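## Task

In the cooling block, leave the lids of A1, A2, A5, B1, B3, B6, C2, D1, D2, D3 and D6 open, swung back at least as far as their locking position. Leave the lids of A3, A4, A6, B2, B4, B5, C3, C4, C6, D4 and D5 closed with the snap engaged; a lid merely lying on its tube does not count. Every tube must end seated at the bottom of its own well and not propped up by a neighbouring lid. The block must stay flat on the mat. When all of this holds, release everything, bring both grippers away from the tubes and the block (contact with READY or its housing is allowed), and push the green READY key down until it latches. Pressing READY while any required change is still wrong is worse than never pressing it.

## Robot and tools

Robot and world. Two 6-joint arms, left_arm and right_arm, each with a parallel gripper. One shared world frame is used for all positions: origin on the table surface midway between the arms, +x pointing away from the robot over the table, +z up, and left_arm on the +y side. The cooling block sits between the arms. From the robot's side, row A is the far row (larger x) and column 1 is at the left (the +y side). A snapped lid is released by pressing down the small tab behind its hinge; after release it may still sit on the tube and look closed. The block and tubes are loose and something may occasionally nudge them.

Joint order, used in every row and every per-joint list: waist, shoulder, elbow, wrist pitch, wrist yaw, wrist roll. Stated ranges in radians: waist -2.880 to 2.880, shoulder 0.000 to 3.142, elbow 0.000 to 3.019, wrist pitch -1.693 to 1.571, wrist yaw -1.571 to 1.571, wrist roll -2.094 to 2.094. Real ends may differ by up to 0.019 rad.

The row. Every motion command uses one flat list of 14 numbers covering both arms: left_arm's six absolute joint angles (radians, joint space, not offsets) then its gripper opening, followed by right_arm's six angles and opening. Always send all 14, even when one arm should stay put; to keep a joint still, repeat its value from the Joint targets line. Opening is a unitless value from -1 (closed) to +1 (fully open, about 0.094 m pad gap). To grasp, command roughly 0.03 below the current grip_measured; smaller differences grip more gently.

execute_actions(actions): a list of actions. Each action is a table of at most 15 rows, one row per 1/30 s control step; if fewer than 15 rows are given, the final row repeats for the remaining steps. An empty list only returns the current state and images. A call is rejected if some target is more than 0.019 rad beyond a range end and further out than that joint currently is. Per step, each joint's target is kept within a lead of its measured angle (waist 0.264, shoulder 0.32, elbow 0.276, wrist pitch 0.33, wrist yaw 0.186, wrist roll 0.522 rad), and targets are scaled back if the hand would jump more than 70 mm, so large changes take several actions; resend the remainder if a motion has not finished.

move(target, speed, blocking): target is one 14-number row of absolute joint angles and openings as above. All joints travel on paths that finish together, so the hand follows a curve, lasting 0.5 to 10 s. speed is the top rate in rad/s of whichever joint has furthest to go, 0.01 to 2, default 0.5. Moves ignore obstacles and the other arm. With blocking=false the call returns after 0.5 s; use wait(0) to check, and wait or stop before issuing new rows or moves. The extra move line reports the outcome (done, off_target, moving, held, fault), limits=held or limits=none, and each arm's joint furthest from target. A faster move or a target set deeper past a contact presses harder.

wait(seconds): 0 to 10 s, arms hold their last commands; returns early if a running move ends. stop(): brakes a running move; fingers keep going. zoom_image(camera, region): region is [x0, y0, x1, y1] in pixels of that camera's last full image, origin at top-left, no larger than 504 by 504. Cameras: cam_head_left and cam_head_right (896x504), cam_left_wrist and cam_right_wrist (616x616 fisheye). Calibration lines give K, distortion and T_world_to_cam (world to camera, metres); they can be slightly off. finished_scene(scene): ends the current scene, given its number; irreversible.

Reading results. Each gripper's end_effector_position (metres, world frame) is the point between the pads about 1 cm behind the tips, with end_effector_quat_wxyz; fingers point along the gripper's +z and close along its y. Reported positions can be off, more at long reach. Joint positions and Joint velocities list each arm's six joints then pad gap in m. Joint targets shows what joints are currently driven toward. grip_measured is the opening on the command scale, possibly about 1 mm off. Torques are raw drive outputs with offsets and noise. Messages: joint sent to its limit; joint command not followed (clearance check altered targets); too close (mounting plates and rear frame count as part of the arm); FAULT; MOTOR HOT above 85 °C; OVER-TEMPERATURE FAULT at 100 °C, when that arm goes limp and drops.

Avoid: knocking anything off the table, tipping or lifting the block, leaving tubes raised, letting the arms collide or push each other, slamming into parts, and holding loads long enough to overheat. Very small commanded moves may not move the hand at all. Smooth, economical motion is preferred.

Each tool is called after "Emit:" as name(argument=value, ...) on one line, values as JSON.

## Session

Emit:
execute_actions(actions=[])

Scene clock: 0.00 s.
left_arm: end_effector_position=(+0.6083, +0.3242, +0.3775) grip_measured=+1.000 end_effector_quat_wxyz=(+0.316, +0.395, +0.756, +0.416) | right_arm: end_effector_position=(+0.4942, +0.0375, +0.3390) grip_measured=+1.000 end_effector_quat_wxyz=(+0.656, +0.197, +0.724, -0.086)
Joint names: [waist, shoulder, elbow, wrist pitch, wrist yaw, wrist roll]
Joint positions: left_arm=[-0.085  1.368  1.081 -0.126 -0.652  1.175  0.094] | right_arm=[1.021 1.767 0.98  0.796 1.264 0.046 0.094]
Joint velocities: left_arm=[-0.005  0.005  0.007 -0.007 -0.022 -0.022  0.   ] | right_arm=[ 0.005  0.005 -0.012 -0.007  0.037 -0.022  0.   ]
Joint torques (N m, as the arm reports them, + toward a larger angle): no reading
Motor temperatures (°C, as the motors report them): left_arm=[22 24 22 24 22 22] | right_arm=[23 22 23 23 24 23]
Joint targets: left_arm=[-0.086 1.361 1.112 -0.120 -0.653 1.174] | right_arm=[1.020 1.772 1.000 0.799 1.264 0.046]

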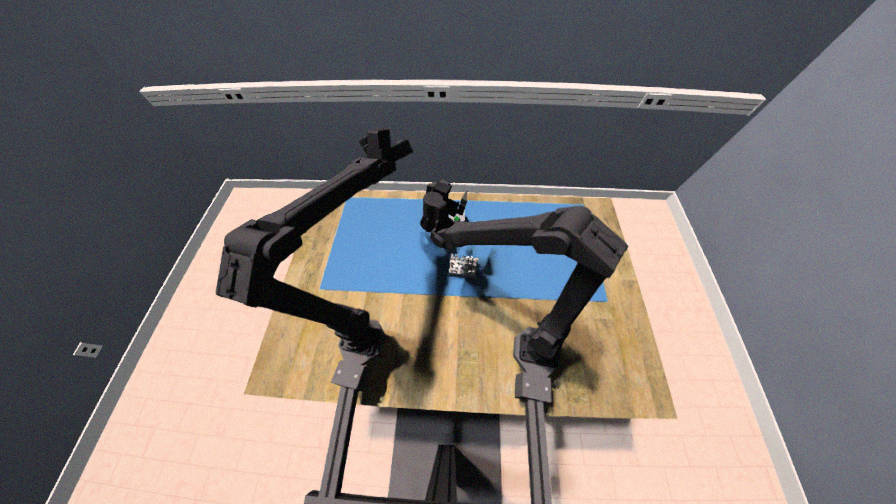

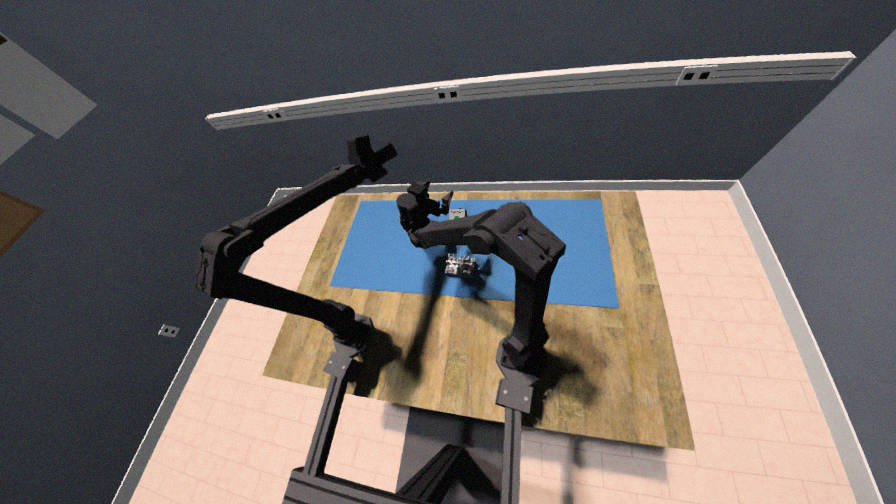

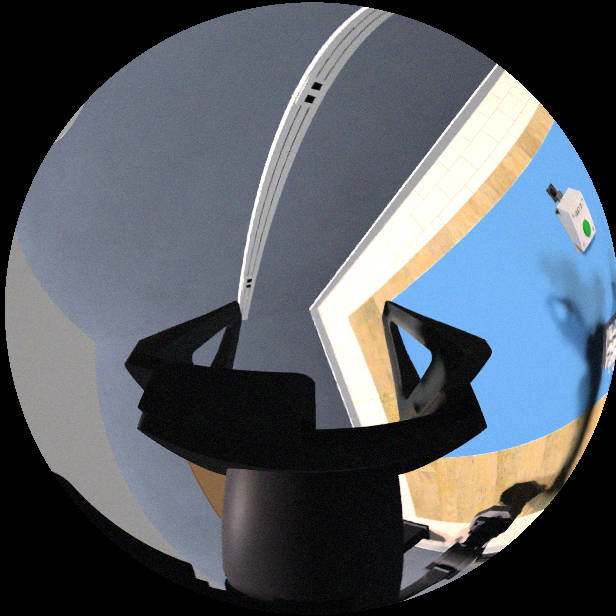

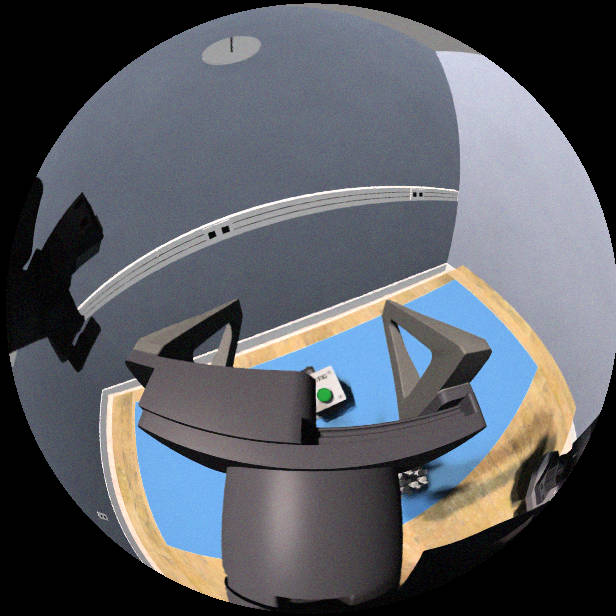

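Emit:
zoom_image(camera="cam_head_left", region=[420, 190, 520, 290])

Emit:
zoom_image(camera="cam_head_right", region=[420, 190, 520, 290])

Region (420, 190, 520, 290) of cam_head_left's 896x504 image, scaled by 5.040, with more detail than that image has.

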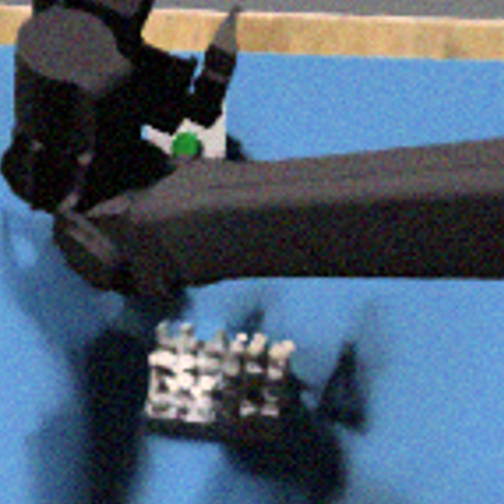

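Region (420, 190, 520, 290) of cam_head_right's 896x504 image, scaled by 5.040, with more detail than that image has.

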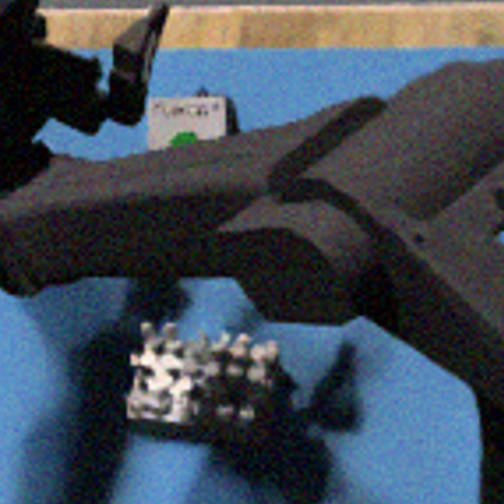

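Emit:
move(target=[0,1.4,1.1,0,0,0,1, 0,1.4,1.1,0,0,0,1], speed=0.8)

Scene clock: 16.00 s.
left_arm: end_effector_position=(+0.6356, +0.2599, +0.3807) grip_measured=+1.000 end_effector_quat_wxyz=(+0.533, +0.041, +0.841, -0.084) | right_arm: end_effector_position=(+0.6160, -0.3879, +0.3564) grip_measured=+1.000 end_effector_quat_wxyz=(+0.534, +0.105, +0.839, +0.001)
Joint names: [waist, shoulder, elbow, wrist pitch, wrist yaw, wrist roll]
Joint positions: left_arm=[-0.008  1.382  1.081 -0.027 -0.005  0.012  0.094] | right_arm=[-0.008  1.399  1.041  0.019  0.003  0.009  0.094]
Joint velocities: left_arm=[ 0.005 -0.005  0.022  0.007  0.007 -0.066  0.   ] | right_arm=[ 0.005 -0.015  0.007 -0.012 -0.007 -0.066  0.   ]
Joint torques (N m, as the arm reports them, + toward a larger angle): left_arm=[-1.9  -9.21 12.57  2.07  0.24 -0.12] | right_arm=[  2.14 -13.41  12.16   0.75  -0.15  -0.17]
Motor temperatures (°C, as the motors report them): left_arm=[22 25 26 24 22 22] | right_arm=[23 23 27 23 24 23]
Joint targets: left_arm=[-0.000 1.400 1.100 0.000 -0.000 0.000] | right_arm=[0.000 1.400 1.100 -0.000 0.000 -0.000]
move: off_target (left_arm, right_arm); limits=none; left_arm: farthest joint: the wrist pitch, 0.027 radians from its target (0.126 radians at the start); right_arm: farthest joint: the elbow, 0.059 radians from its target (0.120 radians at the start)
camera_calibration (this result's frames):
cam_left_wrist: T_world_to_cam=[[-0.153367, -0.98334, 0.0975746, 0.319049], [-0.87786, 0.0902452, -0.470339, 0.718689], [0.453697, -0.157791, -0.877075, 0.212465], [0, 0, 0, 1]] pos_world=[0.583445, 0.2824, 0.493243]
cam_right_wrist: T_world_to_cam=[[-0.169869, -0.978706, -0.115234, -0.233148], [-0.857114, 0.204435, -0.472823, 0.781509], [0.486313, 0.0184507, -0.87359, 0.14022], [0, 0, 0, 1]] pos_world=[0.562047, -0.390538, 0.465144]

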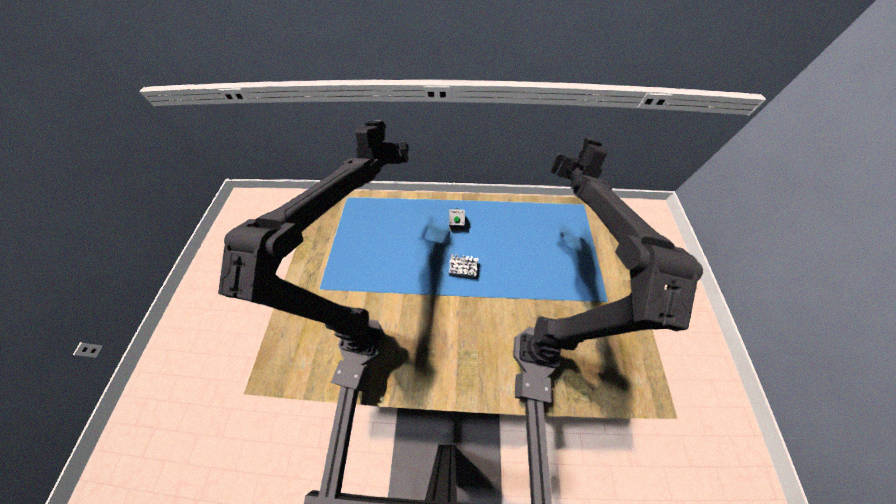

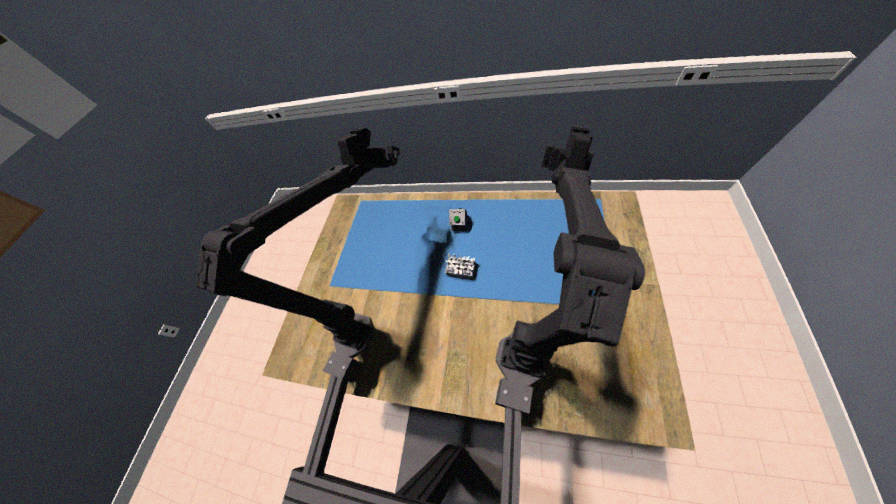

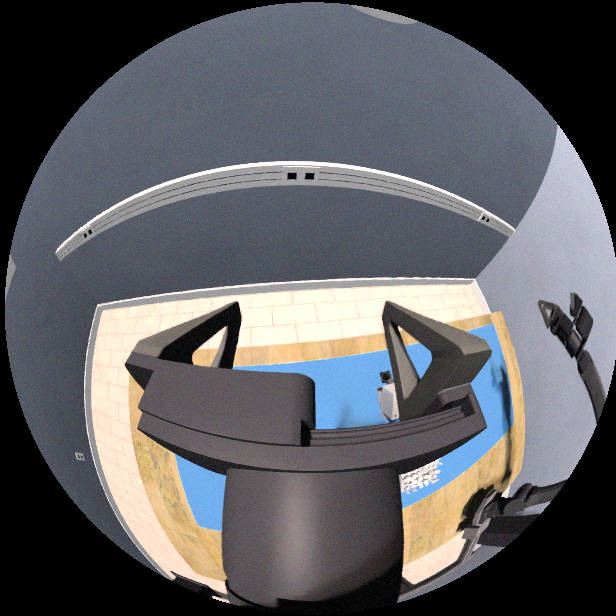

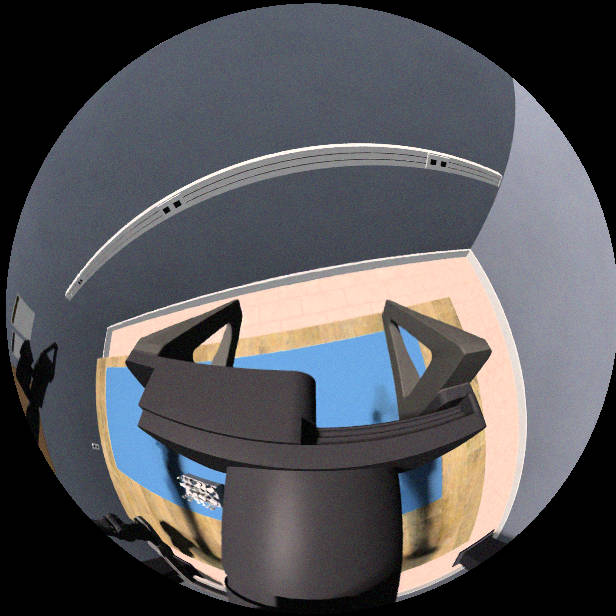

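Emit:
move(target=[0,1.4,1.1,-1.0,0,0,1, 0,1.4,0.7,0,0,0,1], speed=0.8)

Scene clock: 27.30 s.
left_arm: end_effector_position=(+0.4558, +0.2734, +0.2424) grip_measured=+1.000 end_effector_quat_wxyz=(+0.085, +0.080, +0.991, -0.059) | right_arm: end_effector_position=(+0.4985, -0.3490, +0.1879) grip_measured=+1.000 end_effector_quat_wxyz=(+0.387, +0.104, +0.916, +0.017)
Joint names: [waist, shoulder, elbow, wrist pitch, wrist yaw, wrist roll]
Joint positions: left_arm=[-0.008  1.382  1.081 -0.986 -0.005  0.011  0.094] | right_arm=[-0.008  1.399  0.707  0.017  0.003  0.009  0.094]
Joint velocities: left_arm=[-0.005  0.005 -0.002  0.017  0.007  0.022  0.   ] | right_arm=[-0.015 -0.005 -0.002 -0.002 -0.022 -0.007  0.   ]
Joint torques (N m, as the arm reports them, + toward a larger angle): left_arm=[-1.8  -8.19 11.43 -0.22  0.24 -0.1 ] | right_arm=[  2.42 -10.22   6.01   0.83  -0.11  -0.16]
Motor temperatures (°C, as the motors report them): left_arm=[22 25 27 24 22 22] | right_arm=[23 23 30 23 24 23]
Joint targets: left_arm=[-0.000 1.400 1.100 -1.000 0.000 -0.000] | right_arm=[0.000 1.400 0.700 0.000 0.000 0.000]
move: done; limits=none; left_arm: farthest joint: the elbow, 0.019 radians from its target (0.019 radians at the start); right_arm: farthest joint: the wrist pitch, 0.017 radians from its target (0.019 radians at the start)
camera_calibration (this result's frames):
cam_left_wrist: T_world_to_cam=[[-0.164169, -0.981458, 0.0989427, 0.322341], [-0.873431, 0.191245, 0.447821, 0.242478], [-0.458439, -0.0129014, -0.888632, 0.553831], [0, 0, 0, 1]] pos_world=[0.518605, 0.277137, 0.351672]
cam_right_wrist: T_world_to_cam=[[-0.172389, -0.978339, -0.114611, -0.233275], [-0.969128, 0.189276, -0.158003, 0.584571], [0.176274, 0.083835, -0.980765, 0.246952], [0, 0, 0, 1]] pos_world=[0.482779, -0.359571, 0.30783]

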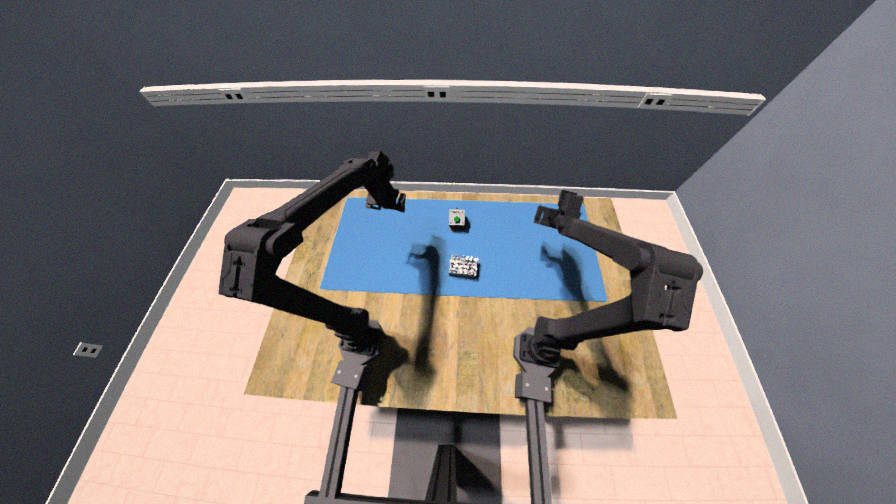

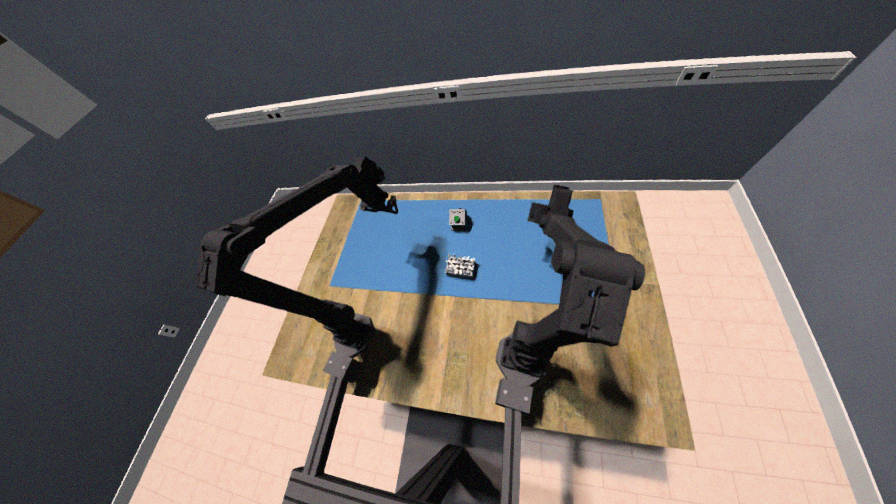

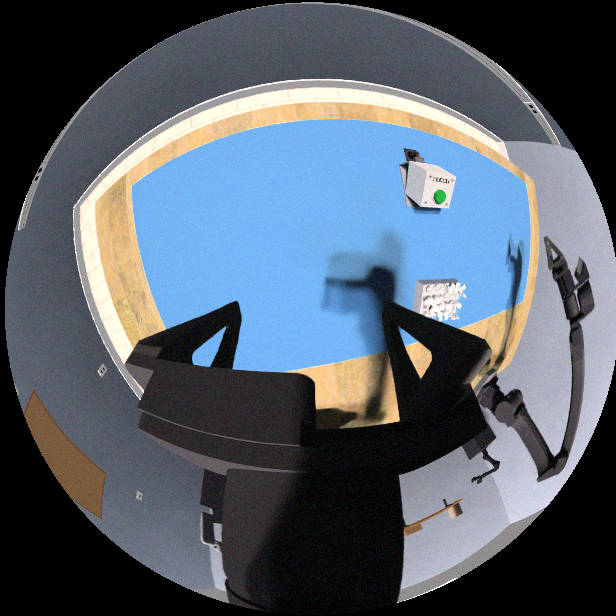

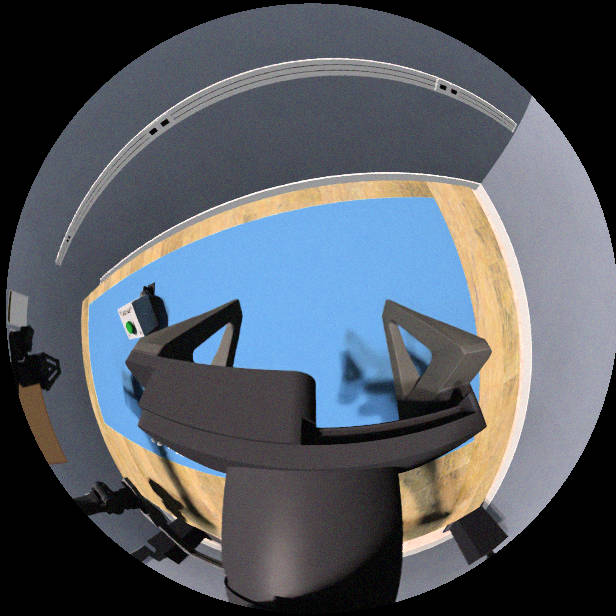

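Emit:
move(target=[-0.6,1.4,1.1,-1.0,0,0,1, 0,1.0,0.7,0,0,0,1], speed=0.8)

Scene clock: 49.70 s.
left_arm: end_effector_position=(+0.3385, +0.0366, +0.2782) grip_measured=+1.000 end_effector_quat_wxyz=(+0.092, +0.364, +0.920, -0.115) | right_arm: end_effector_position=(+0.4808, -0.3676, +0.3849) grip_measured=+1.000 end_effector_quat_wxyz=(+0.565, +0.105, +0.818, -0.003)
Joint names: [waist, shoulder, elbow, wrist pitch, wrist yaw, wrist roll]
Joint positions: left_arm=[-0.607  1.383  1.081 -0.986 -0.002  0.011  0.094] | right_arm=[-0.008  0.989  0.707  0.017  0.003  0.009  0.094]
Joint velocities: left_arm=[ 0.005 -0.005 -0.017 -0.002 -0.037 -0.037  0.   ] | right_arm=[ 0.024  0.005 -0.032 -0.007 -0.022 -0.037  0.   ]
Joint torques (N m, as the arm reports them, + toward a larger angle): left_arm=[-2.27 -7.46 11.94 -0.14  0.14 -0.12] | right_arm=[ 1.08 -6.15  8.12  1.23 -0.14 -0.2 ]
Motor temperatures (°C, as the motors report them): left_arm=[22 25 27 24 22 22] | right_arm=[23 23 28 23 24 23]
Joint targets: left_arm=[-0.600 1.400 1.100 -1.000 0.000 0.000] | right_arm=[-0.000 1.000 0.700 0.000 0.000 -0.000]
move: done; limits=none; left_arm: farthest joint: the elbow, 0.019 radians from its target (0.019 radians at the start); right_arm: farthest joint: the wrist pitch, 0.017 radians from its target (0.017 radians at the start)
camera_calibration (this result's frames):
cam_left_wrist: T_world_to_cam=[[-0.688102, -0.711731, 0.141262, 0.222846], [-0.628817, 0.682046, 0.373367, 0.0891714], [-0.362084, 0.168086, -0.916866, 0.497448], [0, 0, 0, 1]] pos_world=[0.389531, 0.0141735, 0.391319]
cam_right_wrist: T_world_to_cam=[[-0.1693, -0.978802, -0.115255, -0.233302], [-0.819101, 0.204774, -0.535855, 0.681025], [0.548097, 0.00368492, -0.836407, 0.181108], [0, 0, 0, 1]] pos_world=[0.419066, -0.368481, 0.489522]

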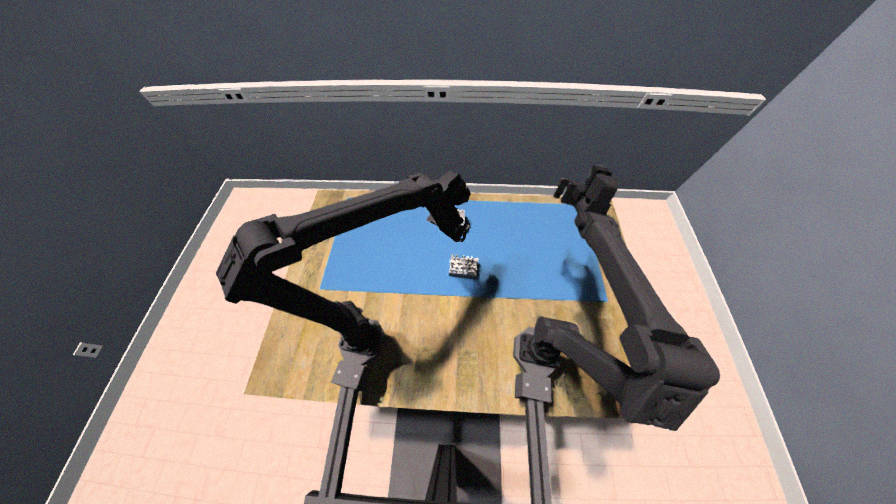

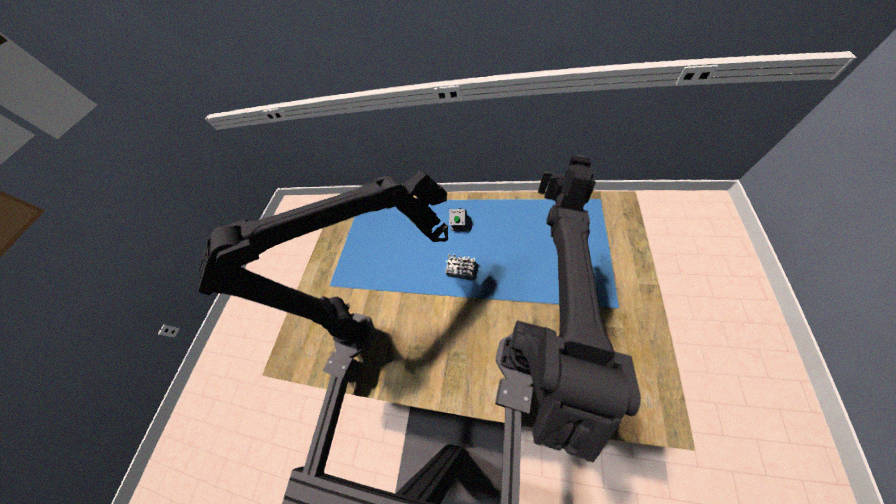

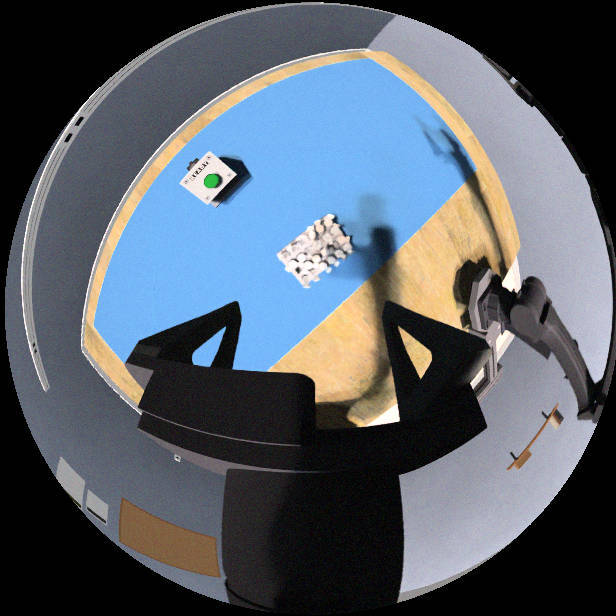

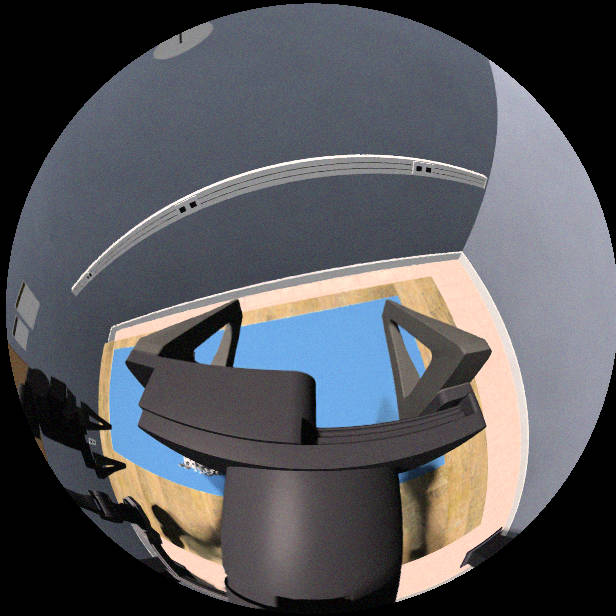

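Emit:
zoom_image(camera="cam_left_wrist", region=[260, 195, 370, 305])

Region (260, 195, 370, 305) of cam_left_wrist's 616x616 image, scaled by 4.582, with more detail than that image has.

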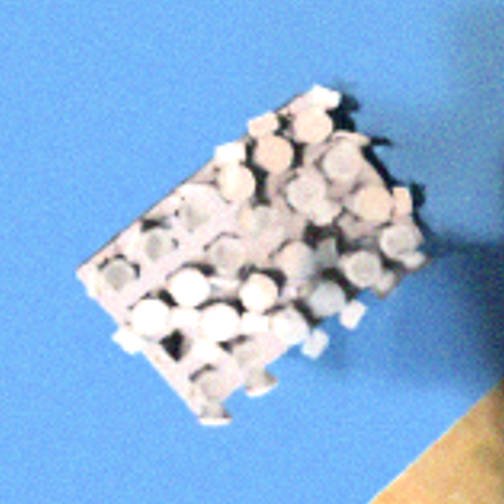

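Emit:
move(target=[-0.68,1.8,1.16,-0.9,-0.14,0.84,1, 0,1.0,0.7,0,0,0,1], speed=0.6)

Scene clock: 89.07 s.
left_arm: end_effector_position=(+0.3229, +0.0090, +0.1156) grip_measured=+1.000 end_effector_quat_wxyz=(-0.020, +0.738, +0.675, -0.008) | right_arm: end_effector_position=(+0.4808, -0.3676, +0.3849) grip_measured=+1.000 end_effector_quat_wxyz=(+0.565, +0.105, +0.818, -0.003)
Joint names: [waist, shoulder, elbow, wrist pitch, wrist yaw, wrist roll]
Joint positions: left_arm=[-0.67   1.793  1.113 -0.915 -0.136  0.828  0.094] | right_arm=[-0.008  0.989  0.707  0.017  0.003  0.009  0.094]
Joint velocities: left_arm=[-0.005  0.005 -0.007  0.002 -0.007 -0.022  0.   ] | right_arm=[-0.005  0.024  0.002  0.012 -0.066 -0.051  0.   ]
Joint torques (N m, as the arm reports them, + toward a larger angle): left_arm=[ -4.06 -10.98  12.32   0.45  -0.19   0.14] | right_arm=[ 1.53 -6.01  7.94  1.01 -0.14 -0.14]
Motor temperatures (°C, as the motors report them): left_arm=[22 26 28 24 22 22] | right_arm=[23 22 29 23 24 23]
Joint targets: left_arm=[-0.680 1.800 1.160 -0.900 -0.140 0.840] | right_arm=[-0.000 1.000 0.700 -0.000 -0.000 -0.000]
move: off_target (left_arm); limits=none; left_arm: farthest joint: the elbow, 0.047 radians from its target (0.079 radians at the start); right_arm: farthest joint: the wrist pitch, 0.017 radians from its target (0.017 radians at the start)
camera_calibration (this result's frames):
cam_left_wrist: T_world_to_cam=[[-0.995691, 0.0858779, 0.0349941, 0.319842], [0.0892302, 0.784489, 0.61369, -0.10166], [0.02525, 0.614168, -0.788771, 0.203473], [0, 0, 0, 1]] pos_world=[0.322397, -0.0726829, 0.211689]
cam_right_wrist: T_world_to_cam=[[-0.1693, -0.978802, -0.115255, -0.233302], [-0.819101, 0.204774, -0.535855, 0.681025], [0.548097, 0.00368492, -0.836407, 0.181108], [0, 0, 0, 1]] pos_world=[0.419066, -0.368481, 0.489522]

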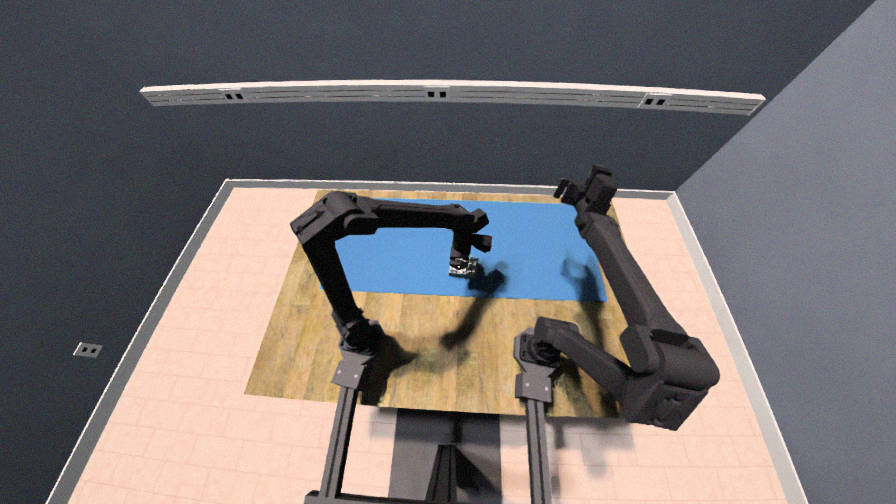

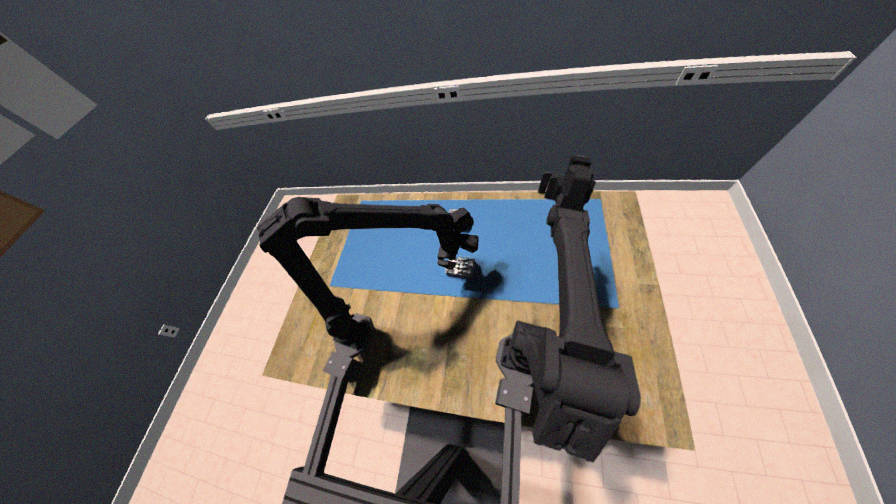

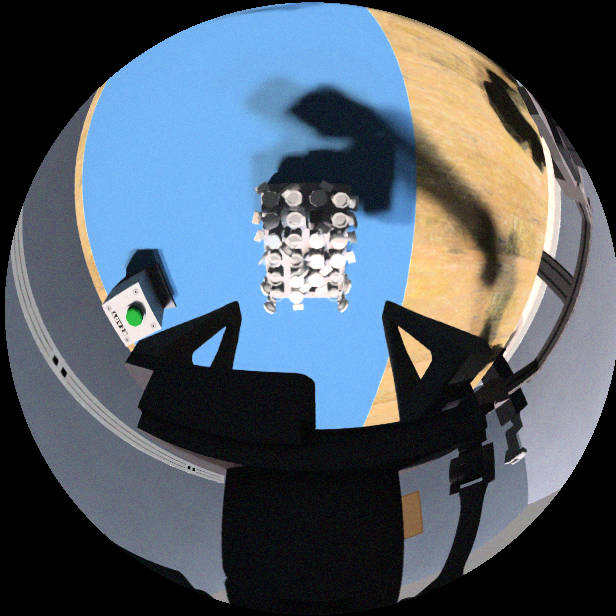

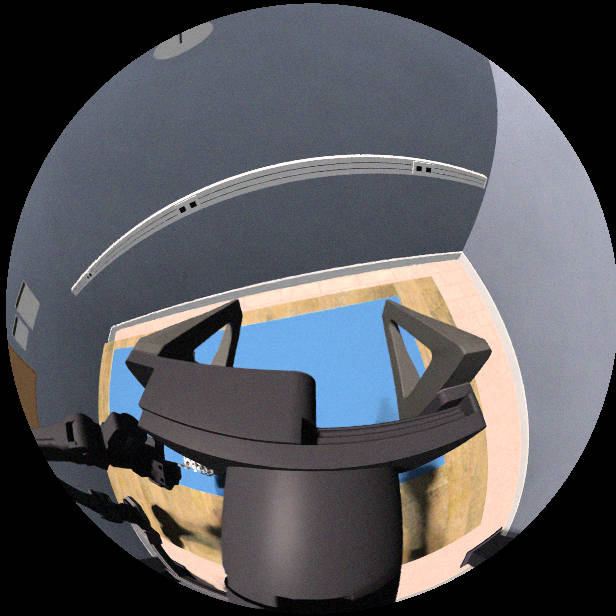

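Emit:
zoom_image(camera="cam_left_wrist", region=[240, 175, 380, 315])

Region (240, 175, 380, 315) of cam_left_wrist's 616x616 image, scaled by 3.600, with more detail than that image has.

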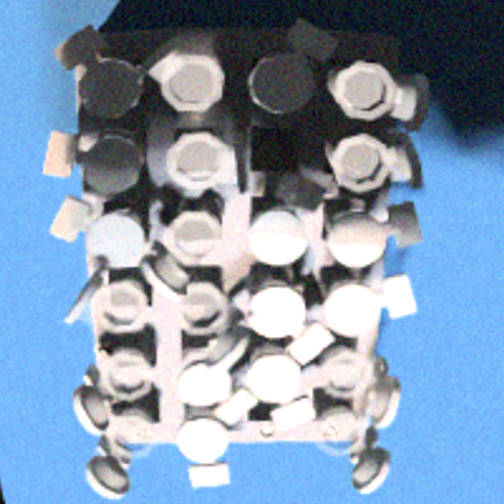

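Emit:
move(target=[-0.524,1.722,0.905,-0.70,-0.14,0.99,1, 0,1.0,0.7,0,0,0,1], speed=0.4)

Emit:
zoom_image(camera="cam_left_wrist", region=[200, 60, 420, 280])

Scene clock: 116.27 s.
left_arm: end_effector_position=(+0.3226, +0.0884, +0.0678) grip_measured=+1.000 end_effector_quat_wxyz=(-0.013, +0.738, +0.675, -0.007) | right_arm: end_effector_position=(+0.4808, -0.3676, +0.3849) grip_measured=+1.000 end_effector_quat_wxyz=(+0.565, +0.105, +0.818, -0.003)
Joint names: [waist, shoulder, elbow, wrist pitch, wrist yaw, wrist roll]
Joint positions: left_arm=[-0.523  1.752  0.906 -0.716 -0.136  0.979  0.094] | right_arm=[-0.008  0.989  0.707  0.017  0.003  0.009  0.094]
Joint velocities: left_arm=[ 0.005 -0.024  0.002 -0.007 -0.051 -0.007  0.   ] | right_arm=[-0.015  0.005  0.012  0.022 -0.022 -0.037  0.   ]
Joint torques (N m, as the arm reports them, + toward a larger angle): left_arm=[ -3.03 -12.69   6.21   0.42  -0.14   0.1 ] | right_arm=[ 1.34 -6.73  7.98  1.12 -0.14 -0.17]
Motor temperatures (°C, as the motors report them): left_arm=[22 26 28 24 22 22] | right_arm=[23 22 30 23 24 23]
Joint targets: left_arm=[-0.524 1.722 0.905 -0.700 -0.140 0.990] | right_arm=[0.000 1.000 0.700 0.000 0.000 0.000]
move: off_target (left_arm); limits=none; left_arm: farthest joint: the shoulder, 0.030 radians from its target (0.071 radians at the start); right_arm: farthest joint: the wrist pitch, 0.017 radians from its target (0.017 radians at the start)
camera_calibration (this result's frames):
cam_left_wrist: T_world_to_cam=[[-0.995954, 0.0862722, 0.0251358, 0.315148], [0.083764, 0.790068, 0.60727, -0.132885], [0.0325315, 0.606918, -0.794098, 0.115592], [0, 0, 0, 1]] pos_world=[0.321243, 0.00764465, 0.164566]
cam_right_wrist: T_world_to_cam=[[-0.1693, -0.978802, -0.115255, -0.233302], [-0.819101, 0.204774, -0.535855, 0.681025], [0.548097, 0.00368492, -0.836407, 0.181108], [0, 0, 0, 1]] pos_world=[0.419066, -0.368481, 0.489522]

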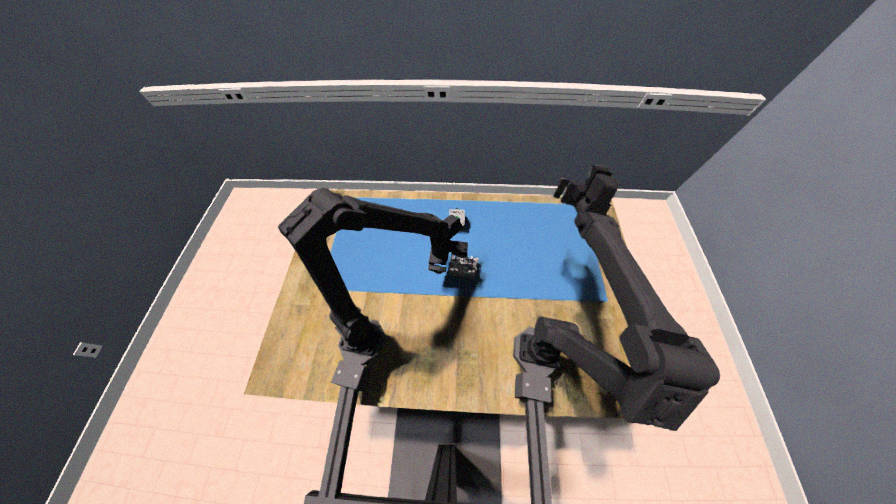

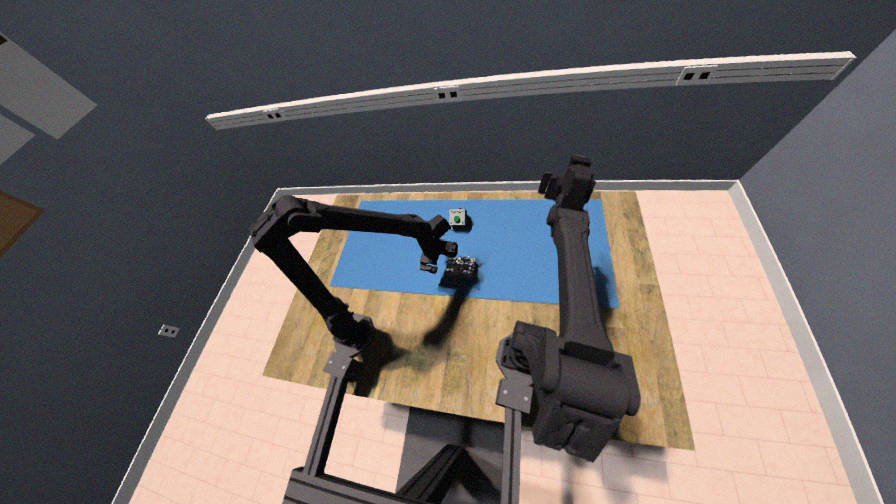

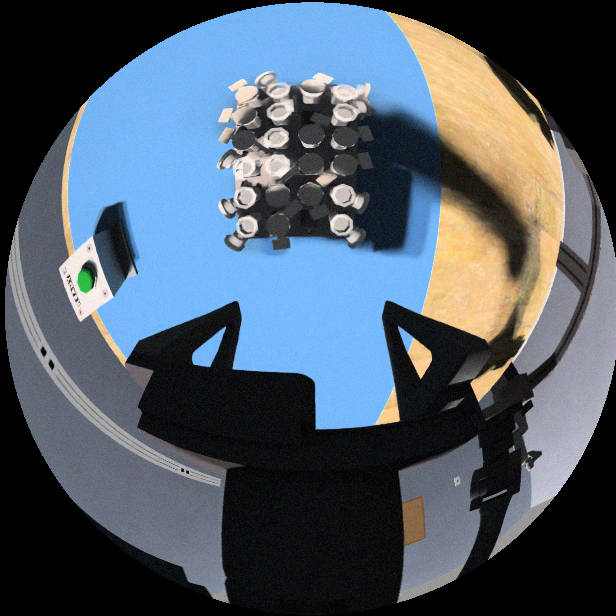

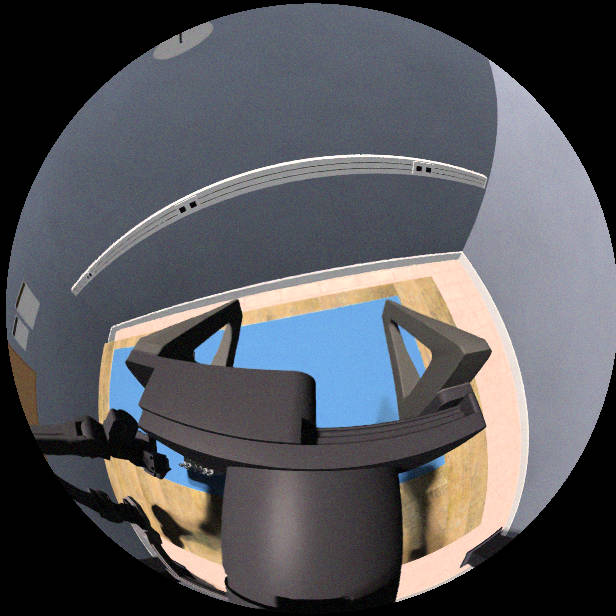

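Region (200, 60, 420, 280) of cam_left_wrist's 616x616 image, scaled by 2.291, with more detail than that image has.

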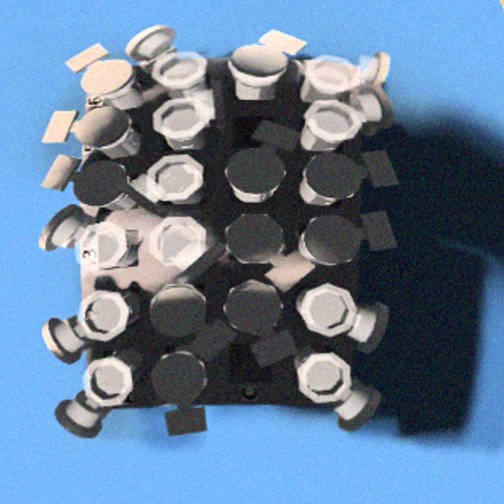

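Emit:
zoom_image(camera="cam_left_wrist", region=[210, 130, 330, 250])

Emit:
zoom_image(camera="cam_left_wrist", region=[215, 65, 385, 175])

Region (210, 130, 330, 250) of cam_left_wrist's 616x616 image, scaled by 4.200, with more detail than that image has.

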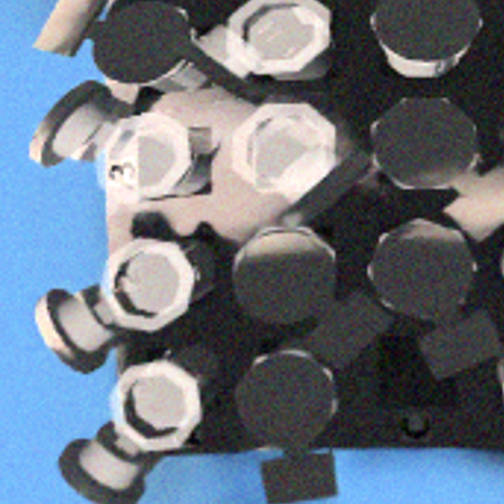

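Region (215, 65, 385, 175) of cam_left_wrist's 616x616 image, scaled by 2.965, with more detail than that image has; it fills the top 326 rows of this view, and the rest is white.

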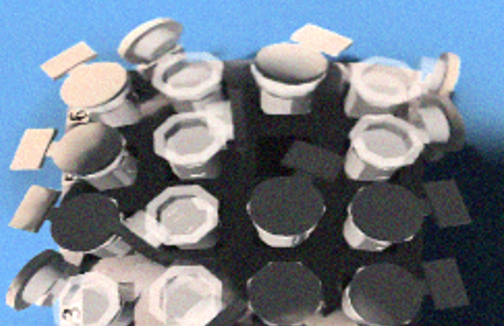

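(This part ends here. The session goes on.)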